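# Place the rolled necktie in the bin with two arms

## Task

Get the necktie, still in its rolled form, into the bin. Lower it rather than tossing it, and release it no higher than the bin's rim. The bin must end up upright and flat on the table. Finish with the grippers open and withdrawn, so that nothing the robot touches is needed to keep the result in place.

## Robot and tools

Robot: two arms, left_arm and right_arm. Each has six joints (waist, shoulder, elbow, wrist pitch, wrist yaw, wrist roll) and a parallel gripper. The names are just labels. They do not match the left or right side of any picture.

Frame: all printed poses share one scene frame, in metres. The origin sits on the table surface midway between the arms. +x points out over the table, +z points up, and left_arm is on the +y side. Each gripper's fingers extend along its own +z axis and close along its own y axis. end_effector_position is the point between the finger pads, roughly 1 cm short of the fingertips. Orientation is printed as a wxyz quaternion. Printed hand positions can be somewhat wrong, more so when the arm is stretched far out.

execute_actions(actions, pictures). actions holds at most one entry.
- Empty list []: sends nothing and just reports the current state.
- Motion: {"rows": [...], "steps": n}, with n from 1 to 15 (15 if omitted). Each step lasts 1/30 s. You may give 1 to 15 rows. Row k is applied on step k, and the final row repeats if steps outnumber rows.
- Wait: {"steps": n} with no rows, n up to 300. Nothing new is sent. It returns once n steps have elapsed since the previous result, and your writing time counts toward them.
- pictures (true/false) chooses whether camera images come back. By default they do.

Row layout: a single flat list of 14 numbers covering both arms, even if only one arm should move. The order is left_arm waist, shoulder, elbow, wrist pitch, wrist yaw, wrist roll, grip, followed by the same seven for right_arm. The joint values are absolute target angles in radians, in the same form that Joint positions prints them. They are not offsets. To keep an arm still, repeat its current angles.

Stated joint ranges for both arms, in radians: waist -2.618 to 3.054, shoulder 0.000 to 3.142, elbow 0.000 to 3.142, wrist pitch -1.571 to 1.571, wrist yaw -1.571 to 1.571, wrist roll -2.094 to 2.094. The true ends may differ by up to 0.036 either way. A call is refused, and nothing at all is sent, if a target goes more than 0.036 beyond a stated end and is also further out than that joint's last reported angle. A target past the true end gets clipped there, and the result then reports "joint sent to its limit". That message can refer to an earlier action still under way. If the message is absent, that is no evidence the joint can travel further.

Grip value: an absolute target on a scale from -1 (closed) to +1 (fully open). The pads touch at about -0.94, and each millimetre of object width adds about 0.0208. Sending a value below an object's width reading makes the pads squeeze, and a lower value squeezes harder, up to roughly 50 to 62 N per pad. Parts thinner than about 5 mm get less force. To keep holding something, keep sending the same grip value that closed the fingers. The fingers are driven through a spring, so grip_measured keeps moving toward your number after the pads touch and does not clearly show contact.

Motion limits: per step, each joint's target is held within a fixed lead of its measured angle. The leads are waist 0.202, shoulder 0.258, elbow 0.238, wrist pitch 0.573, wrist yaw and roll 0.522 rad. If the targets would carry a gripper more than 70 mm from where it is now, the targets for that arm are scaled back. Friction can leave a joint up to about 0.031 rad short, and a requested change smaller than that may not move it at all. While you think or wait, the arms keep heading to the last row sent. They stop once everything has nearly stopped moving or a step is HELD, and after that only a new action moves them further.

Result lines:
- The state line gives, for each arm, the gripper position and quaternion.
- Joint positions and Joint velocities are given per arm: six angles (rad) plus the gripper opening in metres, from 0.093 (open) to 0.000 (closed), and their rates. The opening roughly equals the pad gap when nothing blocks the fingers. On a gripped rigid object it reads up to about 12 mm under the object's width, and can go lower on soft or round items. There is a constant error of about 1 mm.
- grip_measured is the gripper motor position on the -1..+1 scale. It has a constant per-gripper error of up to about 0.02.
- "joint command not followed" means a clearance check altered or blocked joint targets on some steps. The rest of the row still ran.
- HELD marks steps on which your row, or part of it, was not sent.
- MOTOR HOT appears from 75 °C. OVER-TEMPERATURE FAULT appears when an arm is stopped: for 10 s at 90 °C. At 100 °C the arm goes limp and falls. Holding a load heats the motors, even while you are thinking, so keep holds short.

zoom_image(camera, region) returns an enlarged view of that camera's latest image. region is [x0, y0, x1, y1] in pixels with (0,0) at the top left, and can be at most 504 by 504. The cameras are cam_high, cam_low, cam_roll_left, cam_roll_right, cam_left_wrist and cam_right_wrist, and each image is 504x504.

finished_scene(scene) ends the given scene (1 or 2), cannot be reversed, and reports whether the goal was met. Replying without any tool call ends everything.

Avoid: knocking rigid objects off the table, tipping or shoving the bin, dropping or flinging the tie, and releasing it above the rim. Do not let the arms collide or press against each other, and do not make sharp jerky moves or forceful pushes. Smooth motion with little effort is preferred.

Each tool is called by a JSON object that holds its "fn" and its "kwargs", one argument or row to a line.

## Session

{"fn": "execute_actions", "kwargs": {
  "actions": []
}}

Scene clock: 0.00 s of 4800.00 s.
left_arm: end_effector_position=(+0.3225, +0.1630, +0.4059) grip_measured=+1.000 end_effector_quat_wxyz=(+0.707, +0.067, +0.701, -0.062) | right_arm: end_effector_position=(+0.3535, -0.2898, +0.4071) grip_measured=+1.000 end_effector_quat_wxyz=(+0.711, +0.040, +0.701, -0.033)
Joint positions: left_arm=[ 0.014  1.052  1.057  0.003 -0.012  0.008  0.093] | right_arm=[-0.006  1.042  1.051  0.006  0.014  0.011  0.093]
Joint velocities: left_arm=[-0.002 -0.022  0.002 -0.022  0.037  0.022  0.   ] | right_arm=[-0.012  0.007 -0.037 -0.095  0.037 -0.007  0.   ]

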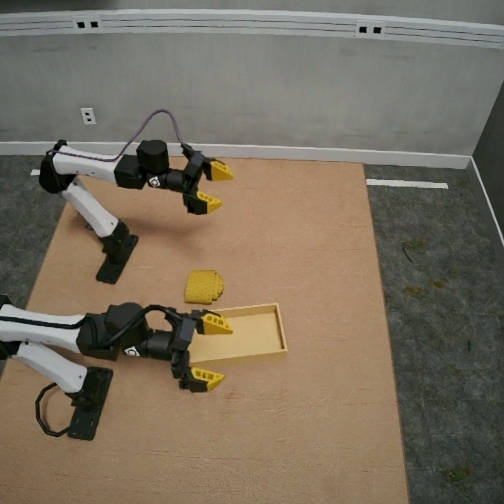

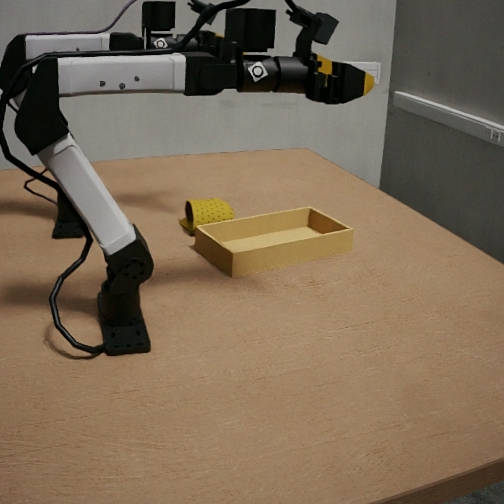

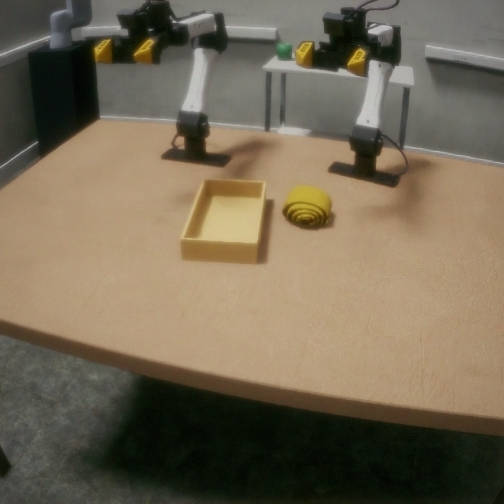

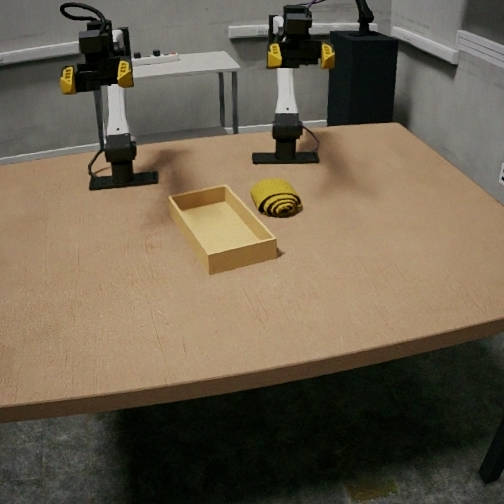

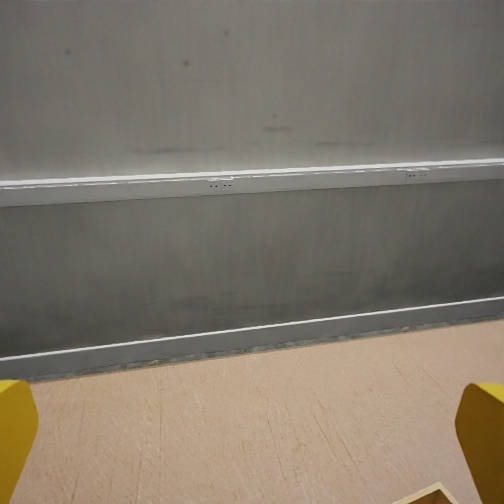

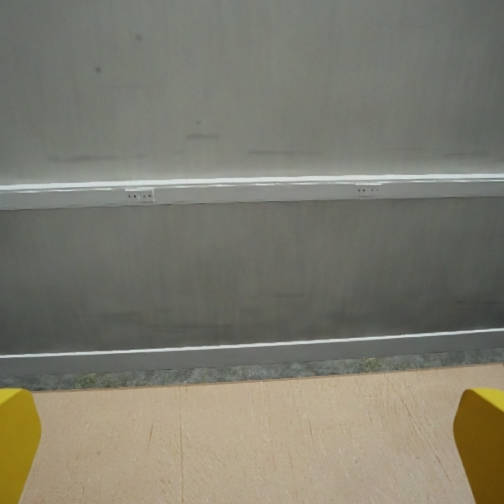

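{"fn": "execute_actions", "kwargs": {
  "actions": [
    {"rows":[[0.014,1.052,1.057,-0.8,0,0,1,-0.9,1.042,1.051,0,0,0,1]],"steps":15}
  ],
  "pictures": false
}}

{"fn": "execute_actions", "kwargs": {
  "actions": [
    {"steps":45}
  ]
}}

Scene clock: 16.50 s of 4800.00 s.
left_arm: end_effector_position=(+0.2597, +0.1751, +0.2437) grip_measured=+1.000 end_effector_quat_wxyz=(+0.405, +0.090, +0.909, -0.034) | right_arm: end_effector_position=(+0.1874, -0.5663, +0.4048) grip_measured=+1.000 end_effector_quat_wxyz=(+0.624, +0.339, +0.619, -0.336)
Joint positions: left_arm=[ 0.014  1.049  1.064 -0.749 -0.01   0.006  0.093] | right_arm=[-0.898  1.042  1.051 -0.004  0.014  0.006  0.093]
Joint velocities: left_arm=[-0.012  0.012 -0.002 -0.271  0.007 -0.022  0.   ] | right_arm=[-0.149 -0.007 -0.002 -0.051 -0.051  0.022  0.   ]
Steps of this call (steps 1 to 90: nothing new was sent; then 13.00 s passed at rest; steps 91 to 105: all 15 steps of this action). Readings (joint positions):
91: left_arm=[0.014 1.052 1.061 -0.035 -0.012 0.008] | right_arm=[-0.032 1.042 1.051 0.004 -0.005 0.009]
92: left_arm=[0.014 1.049 1.064 -0.101 -0.012 0.008] | right_arm=[-0.093 1.042 1.051 0.004 -0.014 0.007]
94: left_arm=[0.014 1.049 1.064 -0.248 -0.012 0.008] | right_arm=[-0.238 1.042 1.051 0.000 -0.011 0.007]
98: left_arm=[0.014 1.049 1.064 -0.545 -0.011 0.007] | right_arm=[-0.529 1.042 1.051 -0.003 -0.006 0.007]
105: the state above

Scene clock: 18.00 s of 4800.00 s.
left_arm: end_effector_position=(+0.2535, +0.1762, +0.2369) grip_measured=+1.000 end_effector_quat_wxyz=(+0.387, +0.091, +0.917, -0.032) | right_arm: end_effector_position=(+0.1876, -0.5661, +0.4048) grip_measured=+1.000 end_effector_quat_wxyz=(+0.624, +0.338, +0.619, -0.335)
Joint positions: left_arm=[ 0.014  1.049  1.064 -0.787 -0.01   0.005  0.093] | right_arm=[-0.899  1.042  1.051 -0.004  0.01   0.006  0.093]
Joint velocities: left_arm=[-0.017 -0.002  0.007 -0.081  0.007  0.022  0.   ] | right_arm=[-0.012  0.002  0.017  0.007 -0.007  0.007  0.   ]
Steps of this call (steps 1 to 30: the robot went on to your last target; steps 31 to 45: nothing new was sent). Readings (joint positions):
1: left_arm=[0.014 1.049 1.064 -0.758 -0.010 0.006] | right_arm=[-0.899 1.042 1.051 -0.004 0.014 0.006]
2: left_arm=[0.014 1.049 1.064 -0.765 -0.010 0.005] | right_arm=[-0.899 1.042 1.051 -0.004 0.013 0.006]
4: left_arm=[0.014 1.049 1.064 -0.774 -0.010 0.005] | right_arm=[-0.899 1.042 1.051 -0.004 0.012 0.006]
8: left_arm=[0.014 1.049 1.064 -0.783 -0.010 0.005] | right_arm=[-0.899 1.042 1.051 -0.004 0.011 0.006]
45: the state above
All arms were judged still, so your last target was given up. Only a new action makes them travel on or press farther. Fingers that are still opening or closing keep moving.

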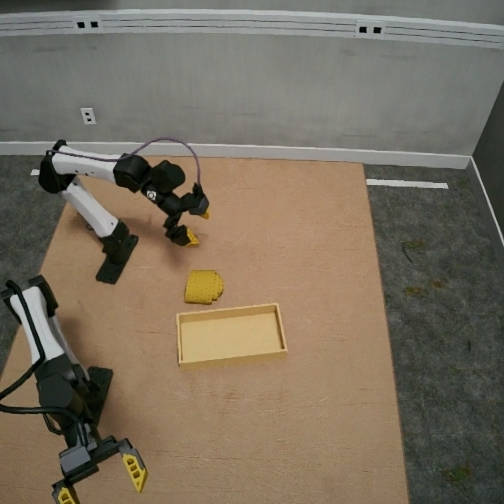

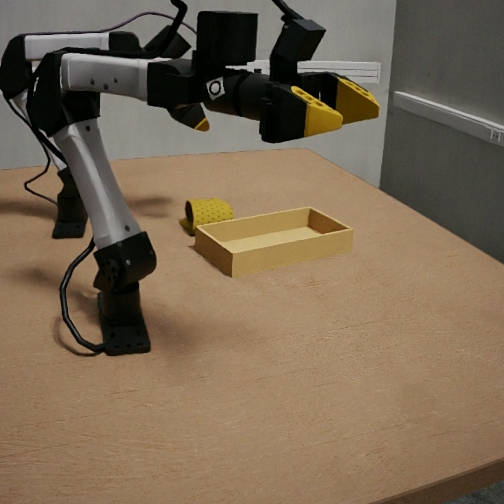

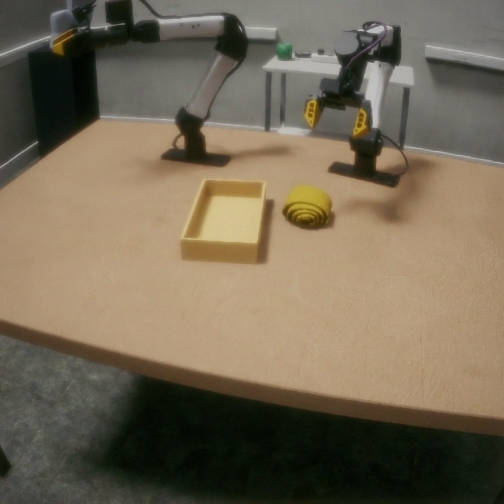

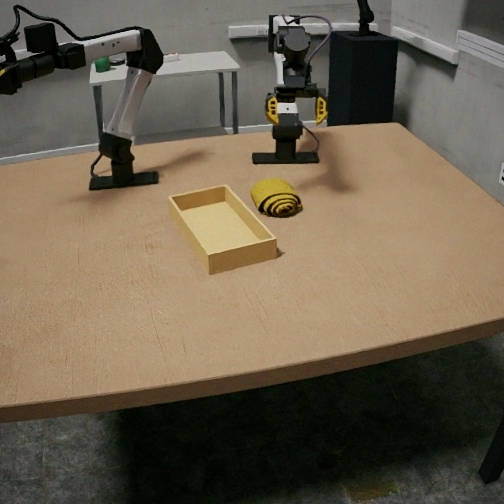

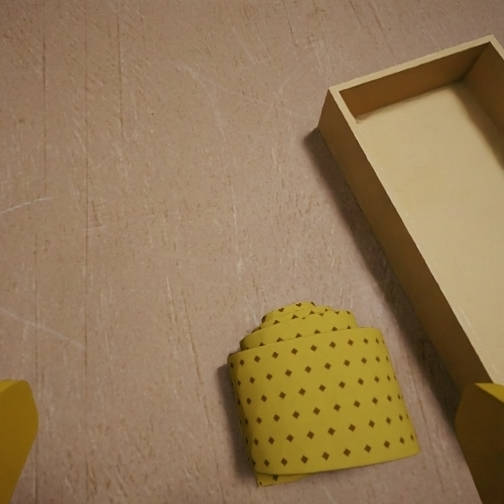

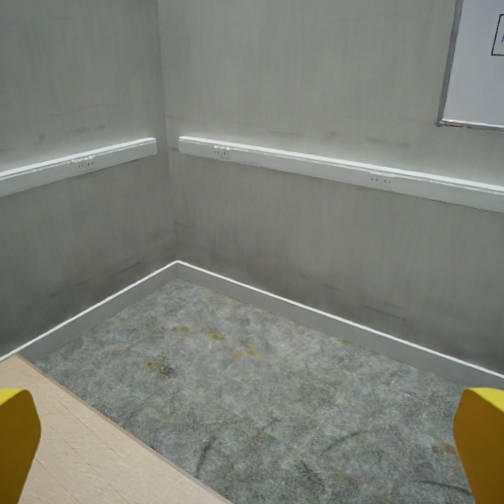

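{"fn": "execute_actions", "kwargs": {
  "actions": [
    {"rows":[[-0.05,1.25,1.2,-1.0,0,0,1,-0.9,1.042,1.051,0,0,0,1],[-0.05,1.25,1.2,-1.0,0,0,1,-0.9,1.042,1.051,0,0,0,1],[-0.05,1.25,1.2,-1.0,0,0,1,-0.9,1.042,1.051,0,0,0,1],[-0.05,1.25,1.2,-1.0,0,0,1,-0.9,1.042,1.051,0,0,0,1],[-0.19,1.678,1.487,-1.38,0,0,1,-0.9,1.042,1.051,0,0,0,1]],"steps":15}
  ],
  "pictures": false
}}

{"fn": "execute_actions", "kwargs": {
  "actions": [
    {"steps":30}
  ]
}}

Scene clock: 44.40 s of 4800.00 s.
left_arm: end_effector_position=(+0.2437, +0.1116, +0.1365) grip_measured=+1.000 end_effector_quat_wxyz=(+0.016, +0.200, +0.980, -0.002) | right_arm: end_effector_position=(+0.1876, -0.5661, +0.4048) grip_measured=+1.000 end_effector_quat_wxyz=(+0.624, +0.338, +0.619, -0.335)
Joint positions: left_arm=[-0.191  1.705  1.479 -1.312 -0.003  0.002  0.093] | right_arm=[-0.899  1.042  1.051 -0.004  0.01   0.006  0.093]
Joint velocities: left_arm=[ 0.017 -0.154  0.002 -0.315 -0.007  0.022  0.   ] | right_arm=[-0.002  0.002  0.012  0.139 -0.066 -0.037  0.   ]
Steps of this call (steps 1 to 90: nothing new was sent; then 22.90 s passed at rest; steps 91 to 105: all 15 steps of this action). Readings (joint positions):
91: left_arm=[0.006 1.069 1.086 -0.822 -0.012 0.005] | right_arm=[-0.899 1.042 1.051 -0.004 0.010 0.006]
92: left_arm=[-0.012 1.114 1.130 -0.868 -0.012 0.005] | right_arm=[-0.899 1.042 1.051 -0.004 0.010 0.006]
94: left_arm=[-0.037 1.199 1.179 -0.890 -0.008 0.005] | right_arm=[-0.899 1.042 1.051 -0.004 0.010 0.006]
98: left_arm=[-0.169 1.490 1.435 -1.168 -0.008 0.002] | right_arm=[-0.899 1.042 1.051 -0.004 0.010 0.006]
105: the state above

Scene clock: 45.40 s of 4800.00 s.
left_arm: end_effector_position=(+0.2306, +0.1171, +0.1398) grip_measured=+1.000 end_effector_quat_wxyz=(-0.006, +0.200, +0.980, +0.002) | right_arm: end_effector_position=(+0.1876, -0.5661, +0.4048) grip_measured=+1.000 end_effector_quat_wxyz=(+0.624, +0.338, +0.619, -0.335)
Joint positions: left_arm=[-0.191  1.693  1.479 -1.369 -0.003  0.002  0.093] | right_arm=[-0.899  1.042  1.051 -0.004  0.01   0.006  0.093]
Joint velocities: left_arm=[ 0.002 -0.007  0.002  0.022 -0.066 -0.037  0.   ] | right_arm=[ 0.002  0.002 -0.012 -0.081 -0.081 -0.022  0.   ]
Steps of this call (steps 1 to 30: the robot went on to your last target). Readings (joint positions):
1: left_arm=[-0.191 1.700 1.479 -1.324 -0.003 0.002] | right_arm=[-0.899 1.042 1.051 -0.004 0.010 0.006]
2: left_arm=[-0.191 1.697 1.479 -1.334 -0.003 0.002] | right_arm=[-0.899 1.042 1.051 -0.004 0.010 0.006]
4: left_arm=[-0.191 1.693 1.479 -1.349 -0.003 0.002] | right_arm=[-0.899 1.042 1.051 -0.004 0.010 0.006]
8: left_arm=[-0.191 1.693 1.479 -1.363 -0.003 0.002] | right_arm=[-0.899 1.042 1.051 -0.004 0.010 0.006]
30: the state above
All arms were judged still, so your last target was given up. Only a new action makes them travel on or press farther. Fingers that are still opening or closing keep moving.

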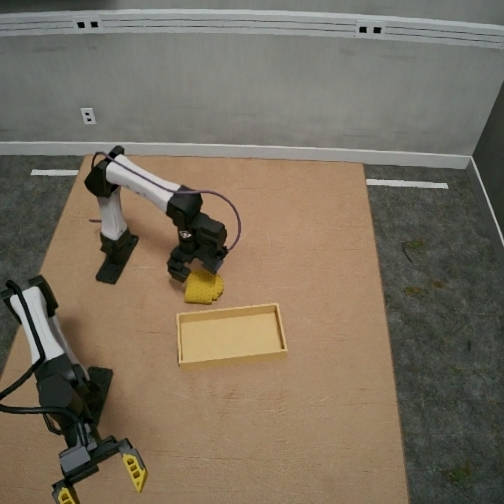

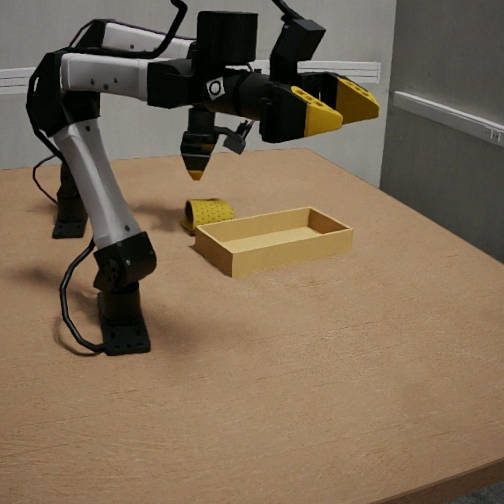

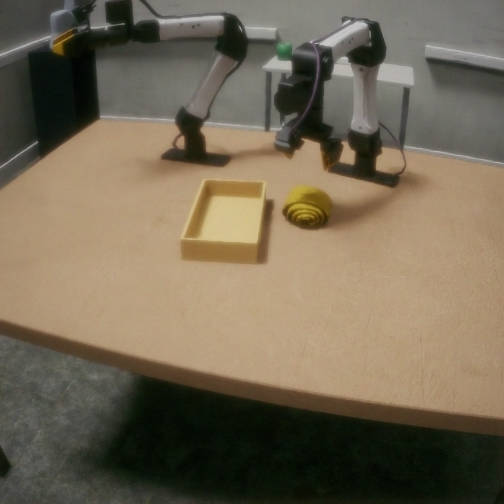

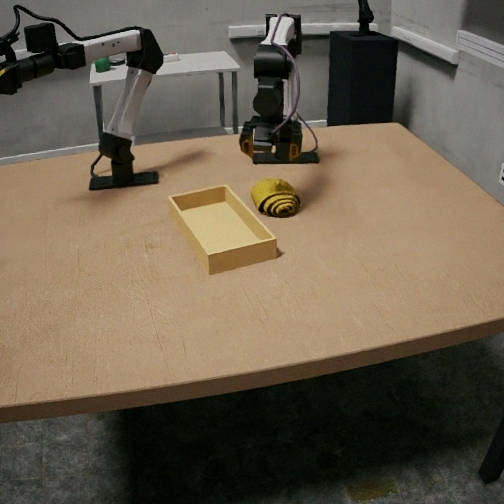

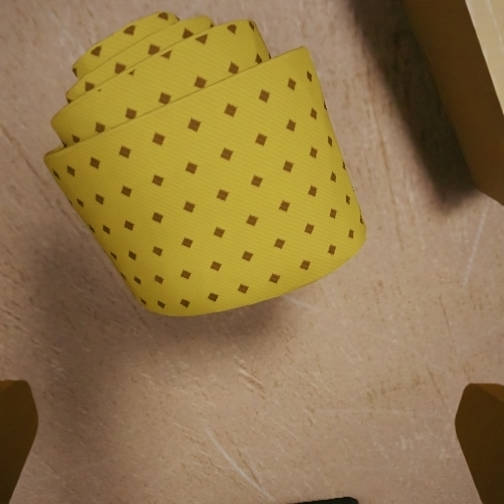

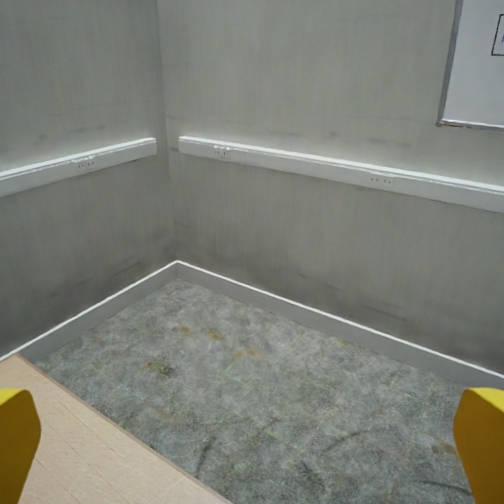

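{"fn": "execute_actions", "kwargs": {
  "actions": [
    {"rows":[[-0.15,1.80,1.575,-1.335,0,-0.36,1,-0.9,1.042,1.051,0,0,0,1]],"steps":15}
  ],
  "pictures": false
}}

{"fn": "execute_actions", "kwargs": {
  "actions": [
    {"steps":15}
  ]
}}

Scene clock: 59.03 s of 4800.00 s.
left_arm: end_effector_position=(+0.2596, +0.1178, +0.1296) grip_measured=+1.000 end_effector_quat_wxyz=(-0.003, +0.011, +1.000, +0.001) | right_arm: end_effector_position=(+0.1876, -0.5661, +0.4048) grip_measured=+1.000 end_effector_quat_wxyz=(+0.624, +0.338, +0.619, -0.335)
Joint positions: left_arm=[-0.153  1.79   1.553 -1.34  -0.001 -0.341  0.093] | right_arm=[-0.899  1.042  1.051 -0.004  0.01   0.006  0.093]
Joint velocities: left_arm=[ 0.007  0.002 -0.007 -0.007  0.022 -0.095  0.   ] | right_arm=[ 0.002 -0.022 -0.002  0.037  0.037  0.022  0.   ]
Steps of this call (steps 1 to 90: nothing new was sent; then 10.13 s passed at rest; steps 91 to 105: all 15 steps of this action). Readings (joint positions):
91: left_arm=[-0.188 1.702 1.491 -1.377 -0.001 -0.047] | right_arm=[-0.899 1.042 1.051 -0.004 0.010 0.006]
92: left_arm=[-0.181 1.723 1.517 -1.381 -0.001 -0.108] | right_arm=[-0.899 1.042 1.051 -0.004 0.010 0.006]
94: left_arm=[-0.163 1.762 1.549 -1.356 -0.001 -0.198] | right_arm=[-0.899 1.042 1.051 -0.004 0.010 0.006]
98: left_arm=[-0.153 1.789 1.553 -1.340 -0.001 -0.291] | right_arm=[-0.899 1.042 1.051 -0.004 0.010 0.006]
105: the state above

Scene clock: 59.53 s of 4800.00 s.
left_arm: end_effector_position=(+0.2596, +0.1178, +0.1296) grip_measured=+1.000 end_effector_quat_wxyz=(-0.003, +0.004, +1.000, +0.001) | right_arm: end_effector_position=(+0.1877, -0.5661, +0.4048) grip_measured=+1.000 end_effector_quat_wxyz=(+0.625, +0.338, +0.619, -0.335)
Joint positions: left_arm=[-0.153  1.79   1.553 -1.34  -0.001 -0.354  0.093] | right_arm=[-0.899  1.042  1.051 -0.004  0.01   0.006  0.093]
Joint velocities: left_arm=[ 0.012  0.007  0.002 -0.007 -0.022 -0.007  0.   ] | right_arm=[-0.017 -0.002  0.007  0.037  0.022  0.037  0.   ]
Steps of this call (steps 1 to 15: the robot went on to your last target). Readings (joint positions):
1: left_arm=[-0.153 1.790 1.553 -1.340 -0.001 -0.344] | right_arm=[-0.899 1.042 1.051 -0.004 0.010 0.006]
2: left_arm=[-0.153 1.790 1.553 -1.340 -0.001 -0.346] | right_arm=[-0.899 1.042 1.051 -0.004 0.010 0.006]
4: left_arm=[-0.153 1.790 1.553 -1.340 -0.001 -0.349] | right_arm=[-0.899 1.042 1.051 -0.004 0.010 0.006]
8: left_arm=[-0.153 1.790 1.553 -1.340 -0.001 -0.352] | right_arm=[-0.899 1.042 1.051 -0.004 0.010 0.006]
15: the state above

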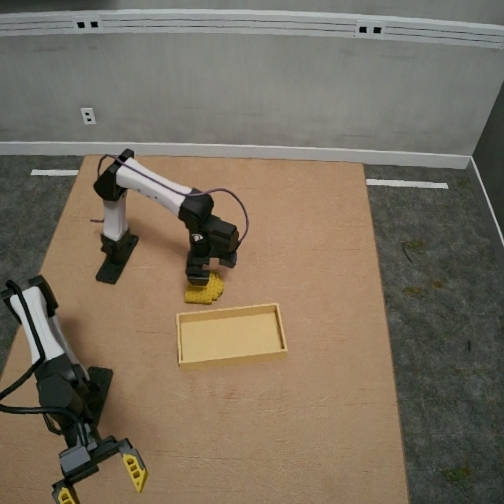

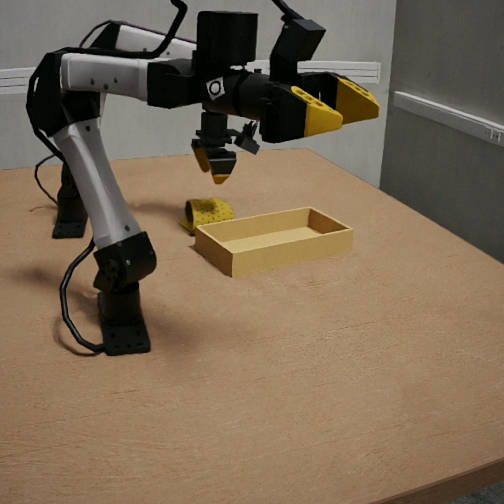

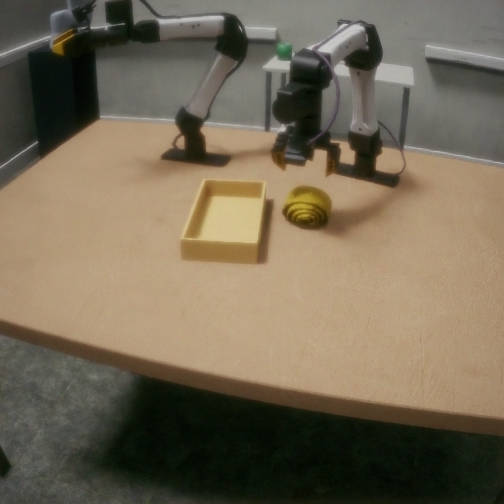

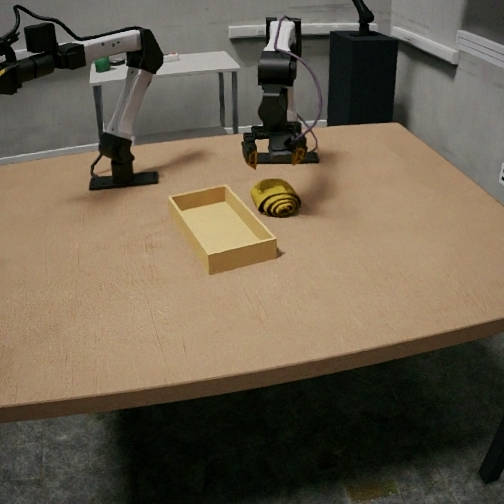

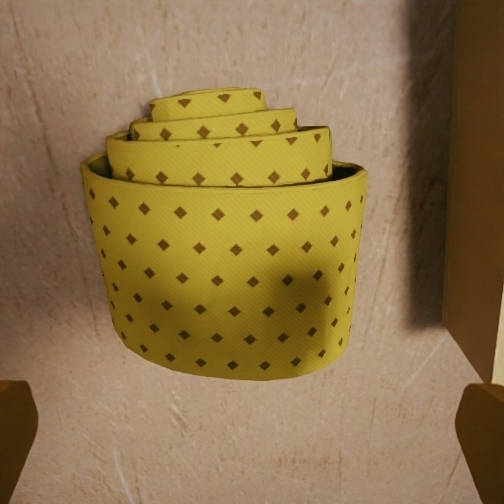

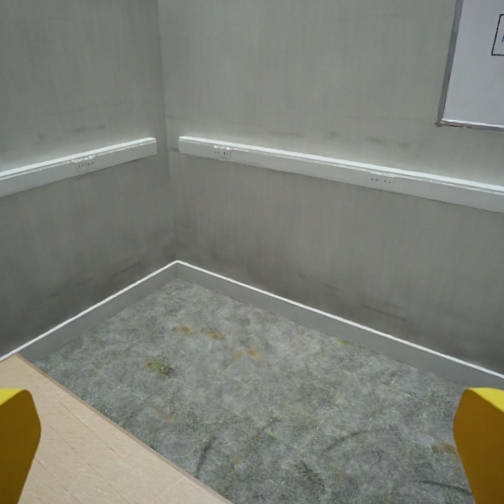

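{"fn": "execute_actions", "kwargs": {
  "actions": [
    {"rows":[[-0.125,1.79,1.5,-1.28,0,-0.34,1,-0.9,1.042,1.051,0,0,0,1],[-0.125,1.79,1.47,-1.25,0,-0.34,1,-0.9,1.042,1.051,0,0,0,1],[-0.125,1.795,1.44,-1.21,0,-0.34,1,-0.9,1.042,1.051,0,0,0,1],[-0.125,1.8,1.41,-1.18,0,-0.34,1,-0.9,1.042,1.051,0,0,0,1],[-0.125,1.81,1.385,-1.14,0,-0.34,1,-0.9,1.042,1.051,0,0,0,1]],"steps":15}
  ],
  "pictures": false
}}

{"fn": "execute_actions", "kwargs": {
  "actions": [
    {"steps":15}
  ]
}}

Scene clock: 82.63 s of 4800.00 s.
left_arm: end_effector_position=(+0.2659, +0.1237, +0.0881) grip_measured=+1.000 end_effector_quat_wxyz=(+0.005, -0.003, +1.000, -0.001) | right_arm: end_effector_position=(+0.1877, -0.5661, +0.4048) grip_measured=+1.000 end_effector_quat_wxyz=(+0.625, +0.338, +0.619, -0.335)
Joint positions: left_arm=[-0.13   1.802  1.402 -1.162 -0.001 -0.346  0.093] | right_arm=[-0.899  1.042  1.051 -0.004  0.01   0.006  0.093]
Joint velocities: left_arm=[ 0.002 -0.002 -0.012  0.168  0.051  0.037  0.   ] | right_arm=[-0.007 -0.002 -0.022 -0.022 -0.066  0.007  0.   ]
Steps of this call (steps 1 to 15: the robot went on to your last target; steps 16 to 110: nothing new was sent; then 18.93 s passed at rest; steps 111 to 125: all 15 steps of this action). Readings (joint positions):
111: left_arm=[-0.152 1.790 1.549 -1.335 -0.001 -0.353] | right_arm=[-0.899 1.042 1.051 -0.004 0.010 0.006]
112: left_arm=[-0.147 1.790 1.539 -1.320 -0.001 -0.351] | right_arm=[-0.899 1.042 1.051 -0.004 0.010 0.006]
114: left_arm=[-0.136 1.790 1.495 -1.274 -0.001 -0.349] | right_arm=[-0.899 1.042 1.051 -0.004 0.010 0.006]
118: left_arm=[-0.130 1.798 1.409 -1.207 -0.001 -0.347] | right_arm=[-0.899 1.042 1.051 -0.004 0.010 0.006]
125: the state above

Scene clock: 83.13 s of 4800.00 s.
left_arm: end_effector_position=(+0.2686, +0.1228, +0.0881) grip_measured=+1.000 end_effector_quat_wxyz=(+0.010, -0.003, +1.000, -0.003) | right_arm: end_effector_position=(+0.1877, -0.5661, +0.4048) grip_measured=+1.000 end_effector_quat_wxyz=(+0.625, +0.338, +0.619, -0.335)
Joint positions: left_arm=[-0.13   1.802  1.402 -1.15  -0.001 -0.345  0.093] | right_arm=[-0.899  1.042  1.051 -0.004  0.01   0.006  0.093]
Joint velocities: left_arm=[-0.007  0.002 -0.032 -0.007  0.007 -0.007  0.   ] | right_arm=[-0.002 -0.002 -0.017 -0.037 -0.007 -0.081  0.   ]
Steps of this call (steps 1 to 15: the robot went on to your last target). Readings (joint positions):
1: left_arm=[-0.130 1.802 1.402 -1.158 -0.001 -0.346] | right_arm=[-0.899 1.042 1.051 -0.004 0.010 0.006]
2: left_arm=[-0.130 1.802 1.402 -1.157 -0.001 -0.346] | right_arm=[-0.899 1.042 1.051 -0.004 0.010 0.006]
4: left_arm=[-0.130 1.802 1.402 -1.154 -0.001 -0.346] | right_arm=[-0.899 1.042 1.051 -0.004 0.010 0.006]
8: left_arm=[-0.130 1.802 1.402 -1.151 -0.001 -0.345] | right_arm=[-0.899 1.042 1.051 -0.004 0.010 0.006]
15: the state above

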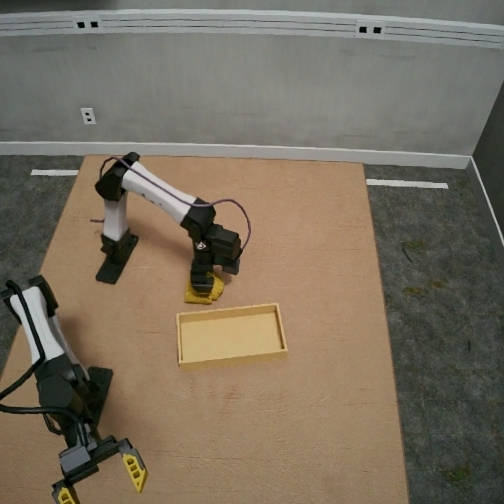

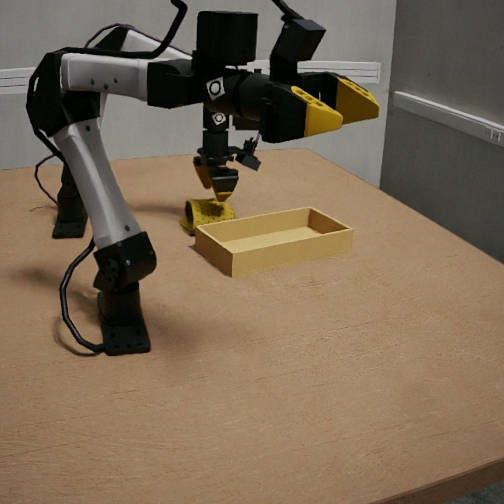

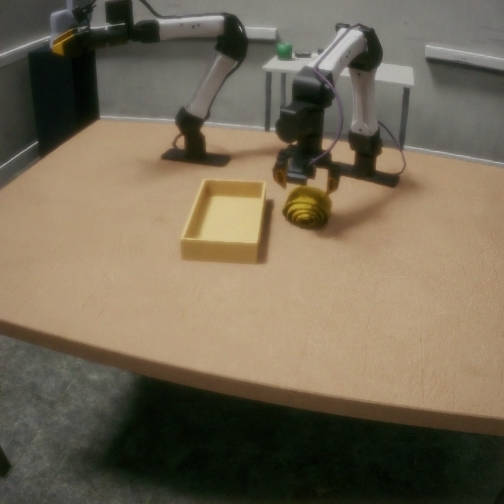

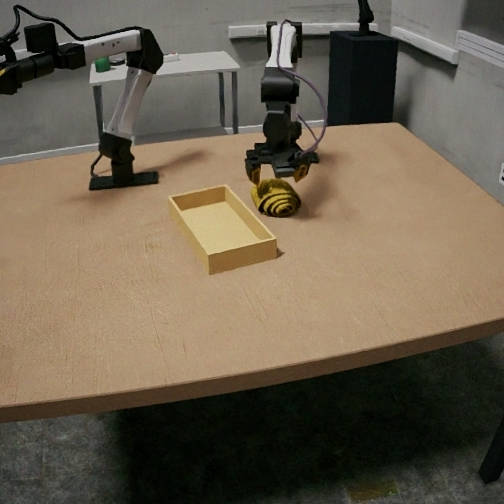

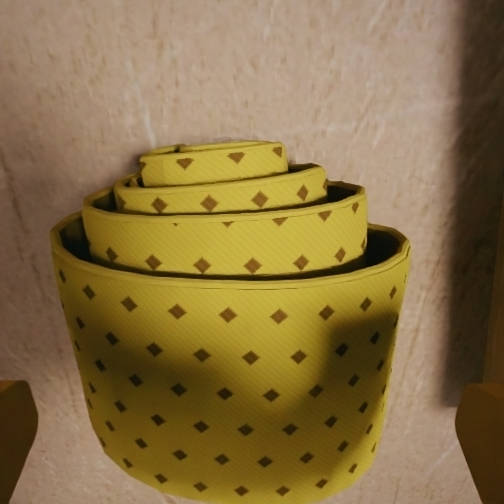

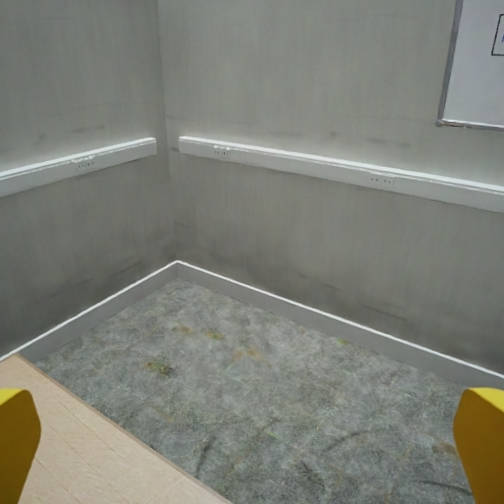

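{"fn": "execute_actions", "kwargs": {
  "actions": [
    {"rows":[[-0.113,1.81,1.37,-1.12,0,-0.33,1,-0.9,1.042,1.051,0,0,0,1],[-0.113,1.815,1.355,-1.10,0,-0.33,1,-0.9,1.042,1.051,0,0,0,1],[-0.113,1.82,1.34,-1.08,0,-0.33,1,-0.9,1.042,1.051,0,0,0,1],[-0.113,1.828,1.325,-1.06,0,-0.33,1,-0.9,1.042,1.051,0,0,0,1],[-0.113,1.835,1.31,-1.04,0,-0.33,1,-0.9,1.042,1.051,0,0,0,1],[-0.113,1.842,1.295,-1.02,0,-0.33,1,-0.9,1.042,1.051,0,0,0,1],[-0.113,1.85,1.28,-1.0,0,-0.33,1,-0.9,1.042,1.051,0,0,0,1],[-0.113,1.858,1.265,-0.98,0,-0.33,1,-0.9,1.042,1.051,0,0,0,1],[-0.113,1.865,1.25,-0.96,0,-0.33,1,-0.9,1.042,1.051,0,0,0,1],[-0.113,1.875,1.23,-0.94,0,-0.33,1,-0.9,1.042,1.051,0,0,0,1]],"steps":15}
  ],
  "pictures": false
}}

{"fn": "execute_actions", "kwargs": {
  "actions": [
    {"steps":15}
  ]
}}

Scene clock: 95.43 s of 4800.00 s.
left_arm: end_effector_position=(+0.2641, +0.1266, +0.0354) grip_measured=+1.000 end_effector_quat_wxyz=(-0.004, -0.003, +1.000, -0.002) | right_arm: end_effector_position=(+0.1877, -0.5661, +0.4048) grip_measured=+1.000 end_effector_quat_wxyz=(+0.625, +0.338, +0.619, -0.335)
Joint positions: left_arm=[-0.12   1.858  1.258 -0.977  0.007 -0.336  0.093] | right_arm=[-0.899  1.042  1.051 -0.004  0.01   0.006  0.093]
Joint velocities: left_arm=[-0.022 -0.002 -0.012  0.125  0.022 -0.037  0.   ] | right_arm=[ 0.012  0.012  0.007 -0.007  0.051  0.022  0.   ]
Steps of this call (steps 1 to 15: the robot went on to your last target; steps 16 to 110: nothing new was sent; then 8.13 s passed at rest; steps 111 to 125: all 15 steps of this action). Readings (joint positions):
111: left_arm=[-0.129 1.802 1.402 -1.148 -0.001 -0.344] | right_arm=[-0.899 1.042 1.051 -0.004 0.010 0.006]
112: left_arm=[-0.128 1.802 1.399 -1.141 -0.001 -0.342] | right_arm=[-0.899 1.042 1.051 -0.004 0.010 0.006]
114: left_arm=[-0.123 1.802 1.382 -1.116 -0.001 -0.340] | right_arm=[-0.899 1.042 1.051 -0.004 0.010 0.006]
118: left_arm=[-0.120 1.814 1.321 -1.058 -0.001 -0.337] | right_arm=[-0.899 1.042 1.051 -0.004 0.010 0.006]
125: the state above

Scene clock: 95.93 s of 4800.00 s.
left_arm: end_effector_position=(+0.2651, +0.1262, +0.0353) grip_measured=+1.000 end_effector_quat_wxyz=(-0.002, -0.003, +1.000, -0.003) | right_arm: end_effector_position=(+0.1877, -0.5661, +0.4048) grip_measured=+1.000 end_effector_quat_wxyz=(+0.625, +0.338, +0.619, -0.335)
Joint positions: left_arm=[-0.12   1.858  1.258 -0.973  0.007 -0.335  0.093] | right_arm=[-0.899  1.042  1.051 -0.004  0.01   0.006  0.093]
Joint velocities: left_arm=[ 0.022 -0.017 -0.017  0.007  0.081 -0.066  0.   ] | right_arm=[ 0.002 -0.022 -0.027 -0.051 -0.051 -0.066  0.   ]
Steps of this call (steps 1 to 15: the robot went on to your last target). Readings (joint positions):
1: left_arm=[-0.120 1.858 1.258 -0.975 0.007 -0.336] | right_arm=[-0.899 1.042 1.051 -0.004 0.010 0.006]
2: left_arm=[-0.120 1.858 1.258 -0.974 0.007 -0.336] | right_arm=[-0.899 1.042 1.051 -0.004 0.010 0.006]
4: left_arm=[-0.120 1.858 1.258 -0.973 0.007 -0.336] | right_arm=[-0.899 1.042 1.051 -0.004 0.010 0.006]
8: left_arm=[-0.120 1.858 1.258 -0.973 0.007 -0.336] | right_arm=[-0.899 1.042 1.051 -0.004 0.010 0.006]
15: the state above
All arms were judged still, so your last target was given up. Only a new action makes them travel on or press farther. Fingers that are still opening or closing keep moving.

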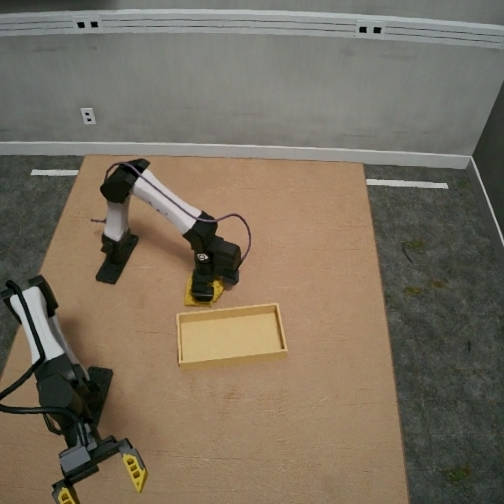

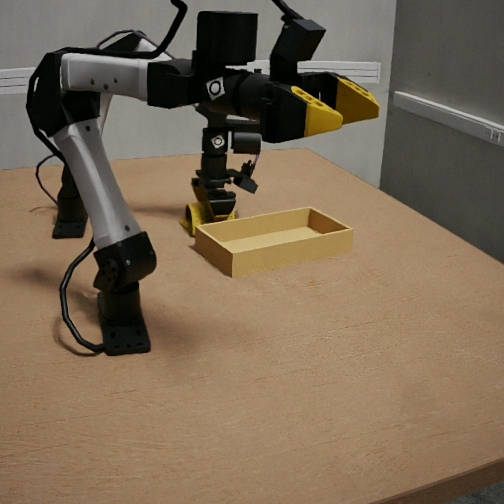

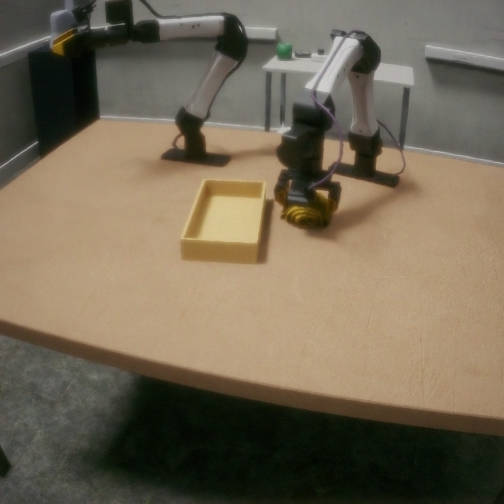

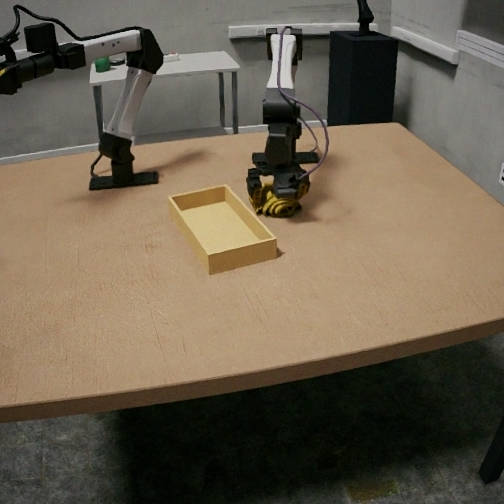

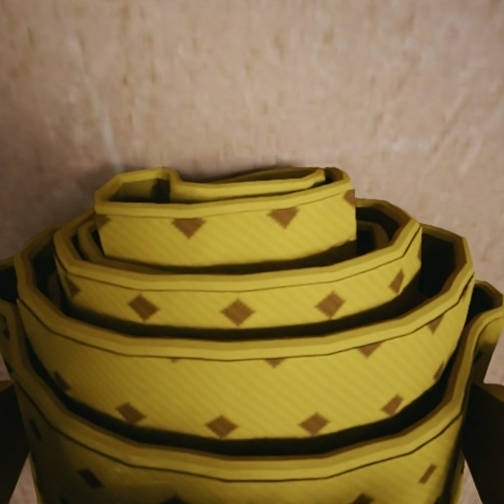

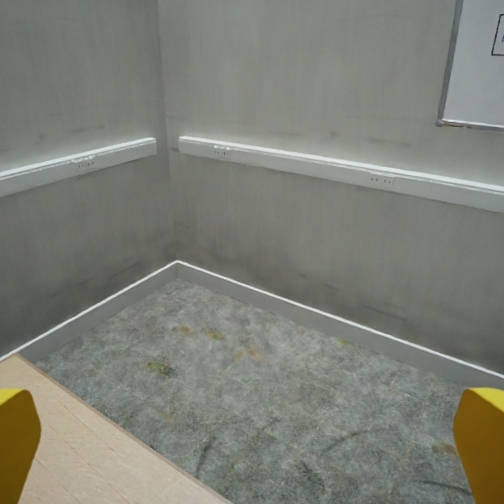

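{"fn": "execute_actions", "kwargs": {
  "actions": [
    {"rows":[[-0.113,1.895,1.215,-0.91,0,-0.33,1,-0.9,1.042,1.051,0,0,0,1]],"steps":15}
  ],
  "pictures": false
}}

{"fn": "execute_actions", "kwargs": {
  "actions": [
    {"rows":[[-0.113,1.895,1.215,-0.91,0,-0.33,0.7,-0.9,1.042,1.051,0,0,0,1],[-0.113,1.895,1.215,-0.91,0,-0.33,0.5,-0.9,1.042,1.051,0,0,0,1],[-0.113,1.895,1.215,-0.91,0,-0.33,0.3,-0.9,1.042,1.051,0,0,0,1],[-0.113,1.895,1.215,-0.91,0,-0.33,0.1,-0.9,1.042,1.051,0,0,0,1],[-0.113,1.895,1.215,-0.91,0,-0.33,-0.1,-0.9,1.042,1.051,0,0,0,1],[-0.113,1.895,1.215,-0.91,0,-0.33,-0.3,-0.9,1.042,1.051,0,0,0,1]],"steps":15}
  ],
  "pictures": false
}}

{"fn": "execute_actions", "kwargs": {
  "actions": [
    {"steps":30}
  ]
}}

Scene clock: 106.37 s of 4800.00 s.
left_arm: end_effector_position=(+0.2663, +0.1259, +0.0338) grip_measured=+1.000 end_effector_quat_wxyz=(+0.001, -0.003, +1.000, -0.004) | right_arm: end_effector_position=(+0.1877, -0.5661, +0.4048) grip_measured=+1.000 end_effector_quat_wxyz=(+0.625, +0.338, +0.619, -0.335)
Joint positions: left_arm=[-0.12   1.858  1.251 -0.959  0.007 -0.335  0.093] | right_arm=[-0.899  1.042  1.051 -0.004  0.01   0.006  0.093]
Joint velocities: left_arm=[-0.002  0.002  0.007 -0.022 -0.051 -0.081  0.   ] | right_arm=[-0.002 -0.007  0.007 -0.022  0.037 -0.022  0.   ]
Steps of this call (steps 1 to 90: nothing new was sent; then 6.93 s passed at rest; steps 91 to 105: all 15 steps of this action). Readings (joint positions):
91: left_arm=[-0.120 1.858 1.257 -0.970 0.007 -0.335] | right_arm=[-0.899 1.042 1.051 -0.004 0.010 0.006]
92: left_arm=[-0.120 1.858 1.254 -0.965 0.007 -0.335] | right_arm=[-0.899 1.042 1.051 -0.004 0.010 0.006]
94: left_arm=[-0.120 1.858 1.251 -0.960 0.007 -0.335] | right_arm=[-0.899 1.042 1.051 -0.004 0.010 0.006]
98: left_arm=[-0.120 1.858 1.251 -0.959 0.007 -0.335] | right_arm=[-0.899 1.042 1.051 -0.004 0.010 0.006]
105: the state above

Scene clock: 106.87 s of 4800.00 s.
left_arm: end_effector_position=(+0.2666, +0.1262, +0.0369) grip_measured=-0.290 end_effector_quat_wxyz=(+0.005, -0.003, +1.000, -0.005) | right_arm: end_effector_position=(+0.1877, -0.5661, +0.4048) grip_measured=+1.000 end_effector_quat_wxyz=(+0.625, +0.338, +0.619, -0.335)
Joint positions: left_arm=[-0.119  1.848  1.251 -0.961  0.006 -0.333  0.031] | right_arm=[-0.899  1.042  1.051 -0.004  0.01   0.006  0.093]
Joint velocities: left_arm=[ 0.002 -0.012 -0.007 -0.007 -0.007 -0.007 -0.   ] | right_arm=[ 0.002 -0.002 -0.012 -0.051  0.022 -0.007  0.   ]
Steps of this call (steps 1 to 15: all 15 steps of this action). Readings (joint positions):
1: left_arm=[-0.120 1.858 1.251 -0.959 0.007 -0.335] | right_arm=[-0.899 1.042 1.051 -0.004 0.010 0.006]
2: left_arm=[-0.120 1.858 1.251 -0.958 0.007 -0.335] | right_arm=[-0.899 1.042 1.051 -0.004 0.010 0.006]
4: left_arm=[-0.120 1.858 1.251 -0.959 0.004 -0.334] | right_arm=[-0.899 1.042 1.051 -0.004 0.010 0.006]
8: left_arm=[-0.119 1.848 1.251 -0.961 0.005 -0.333] | right_arm=[-0.899 1.042 1.051 -0.004 0.010 0.006]
15: the state above

Scene clock: 107.87 s of 4800.00 s.
left_arm: end_effector_position=(+0.2666, +0.1262, +0.0369) grip_measured=-0.290 end_effector_quat_wxyz=(+0.005, -0.003, +1.000, -0.005) | right_arm: end_effector_position=(+0.1877, -0.5661, +0.4048) grip_measured=+1.000 end_effector_quat_wxyz=(+0.625, +0.338, +0.619, -0.335)
Joint positions: left_arm=[-0.119  1.848  1.251 -0.961  0.006 -0.333  0.031] | right_arm=[-0.899  1.042  1.051 -0.004  0.01   0.006  0.093]
Joint velocities: left_arm=[-0.002 -0.032  0.007 -0.037  0.007 -0.066 -0.   ] | right_arm=[ 0.002 -0.007 -0.027  0.022  0.037  0.037  0.   ]
Steps of this call (steps 1 to 15: the robot went on to your last target; steps 16 to 30: nothing new was sent). Readings (joint positions):
1: left_arm=[-0.119 1.848 1.251 -0.961 0.006 -0.333] | right_arm=[-0.899 1.042 1.051 -0.004 0.010 0.006]
2: left_arm=[-0.119 1.848 1.251 -0.961 0.006 -0.333] | right_arm=[-0.899 1.042 1.051 -0.004 0.010 0.006]
4: left_arm=[-0.119 1.848 1.251 -0.961 0.006 -0.333] | right_arm=[-0.899 1.042 1.051 -0.004 0.010 0.006]
8: left_arm=[-0.119 1.848 1.251 -0.961 0.006 -0.333] | right_arm=[-0.899 1.042 1.051 -0.004 0.010 0.006]
30: the state above
All arms were judged still, so your last target was given up. Only a new action makes them travel on or press farther. Fingers that are still opening or closing keep moving.

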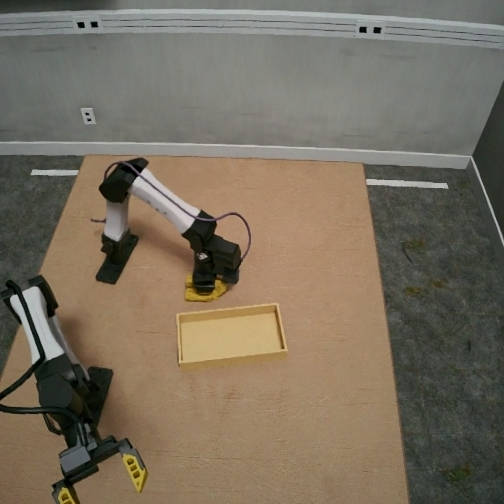

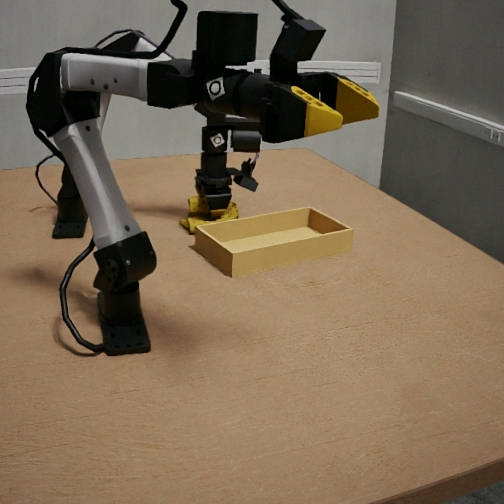

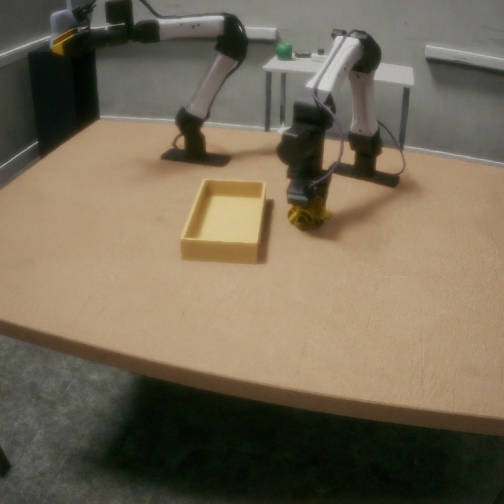

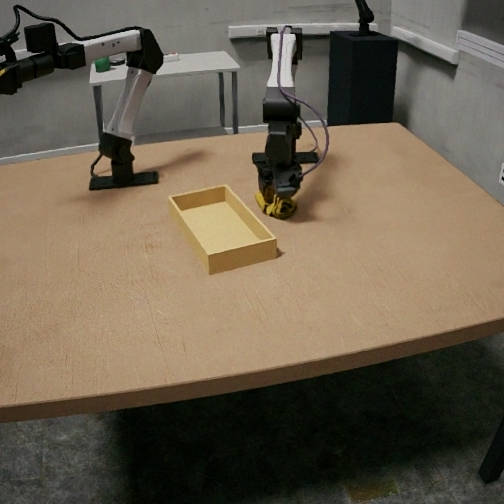

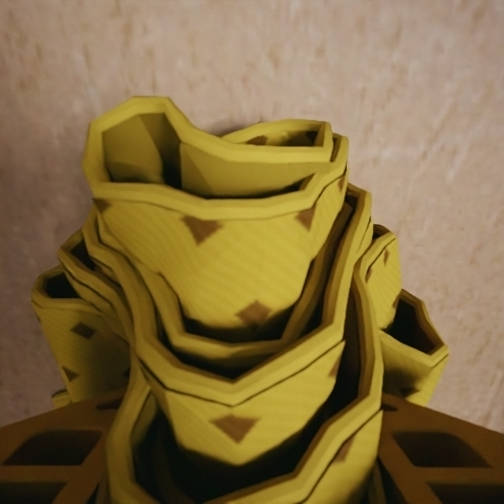

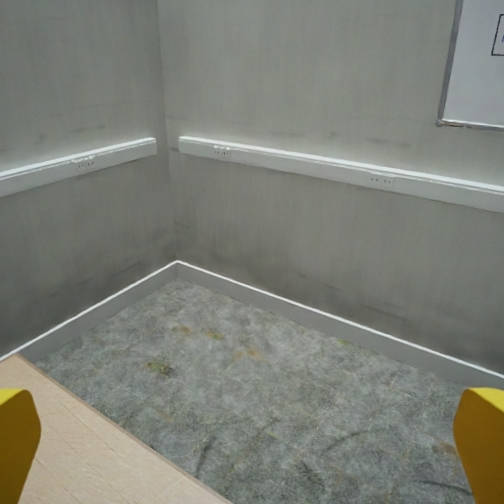

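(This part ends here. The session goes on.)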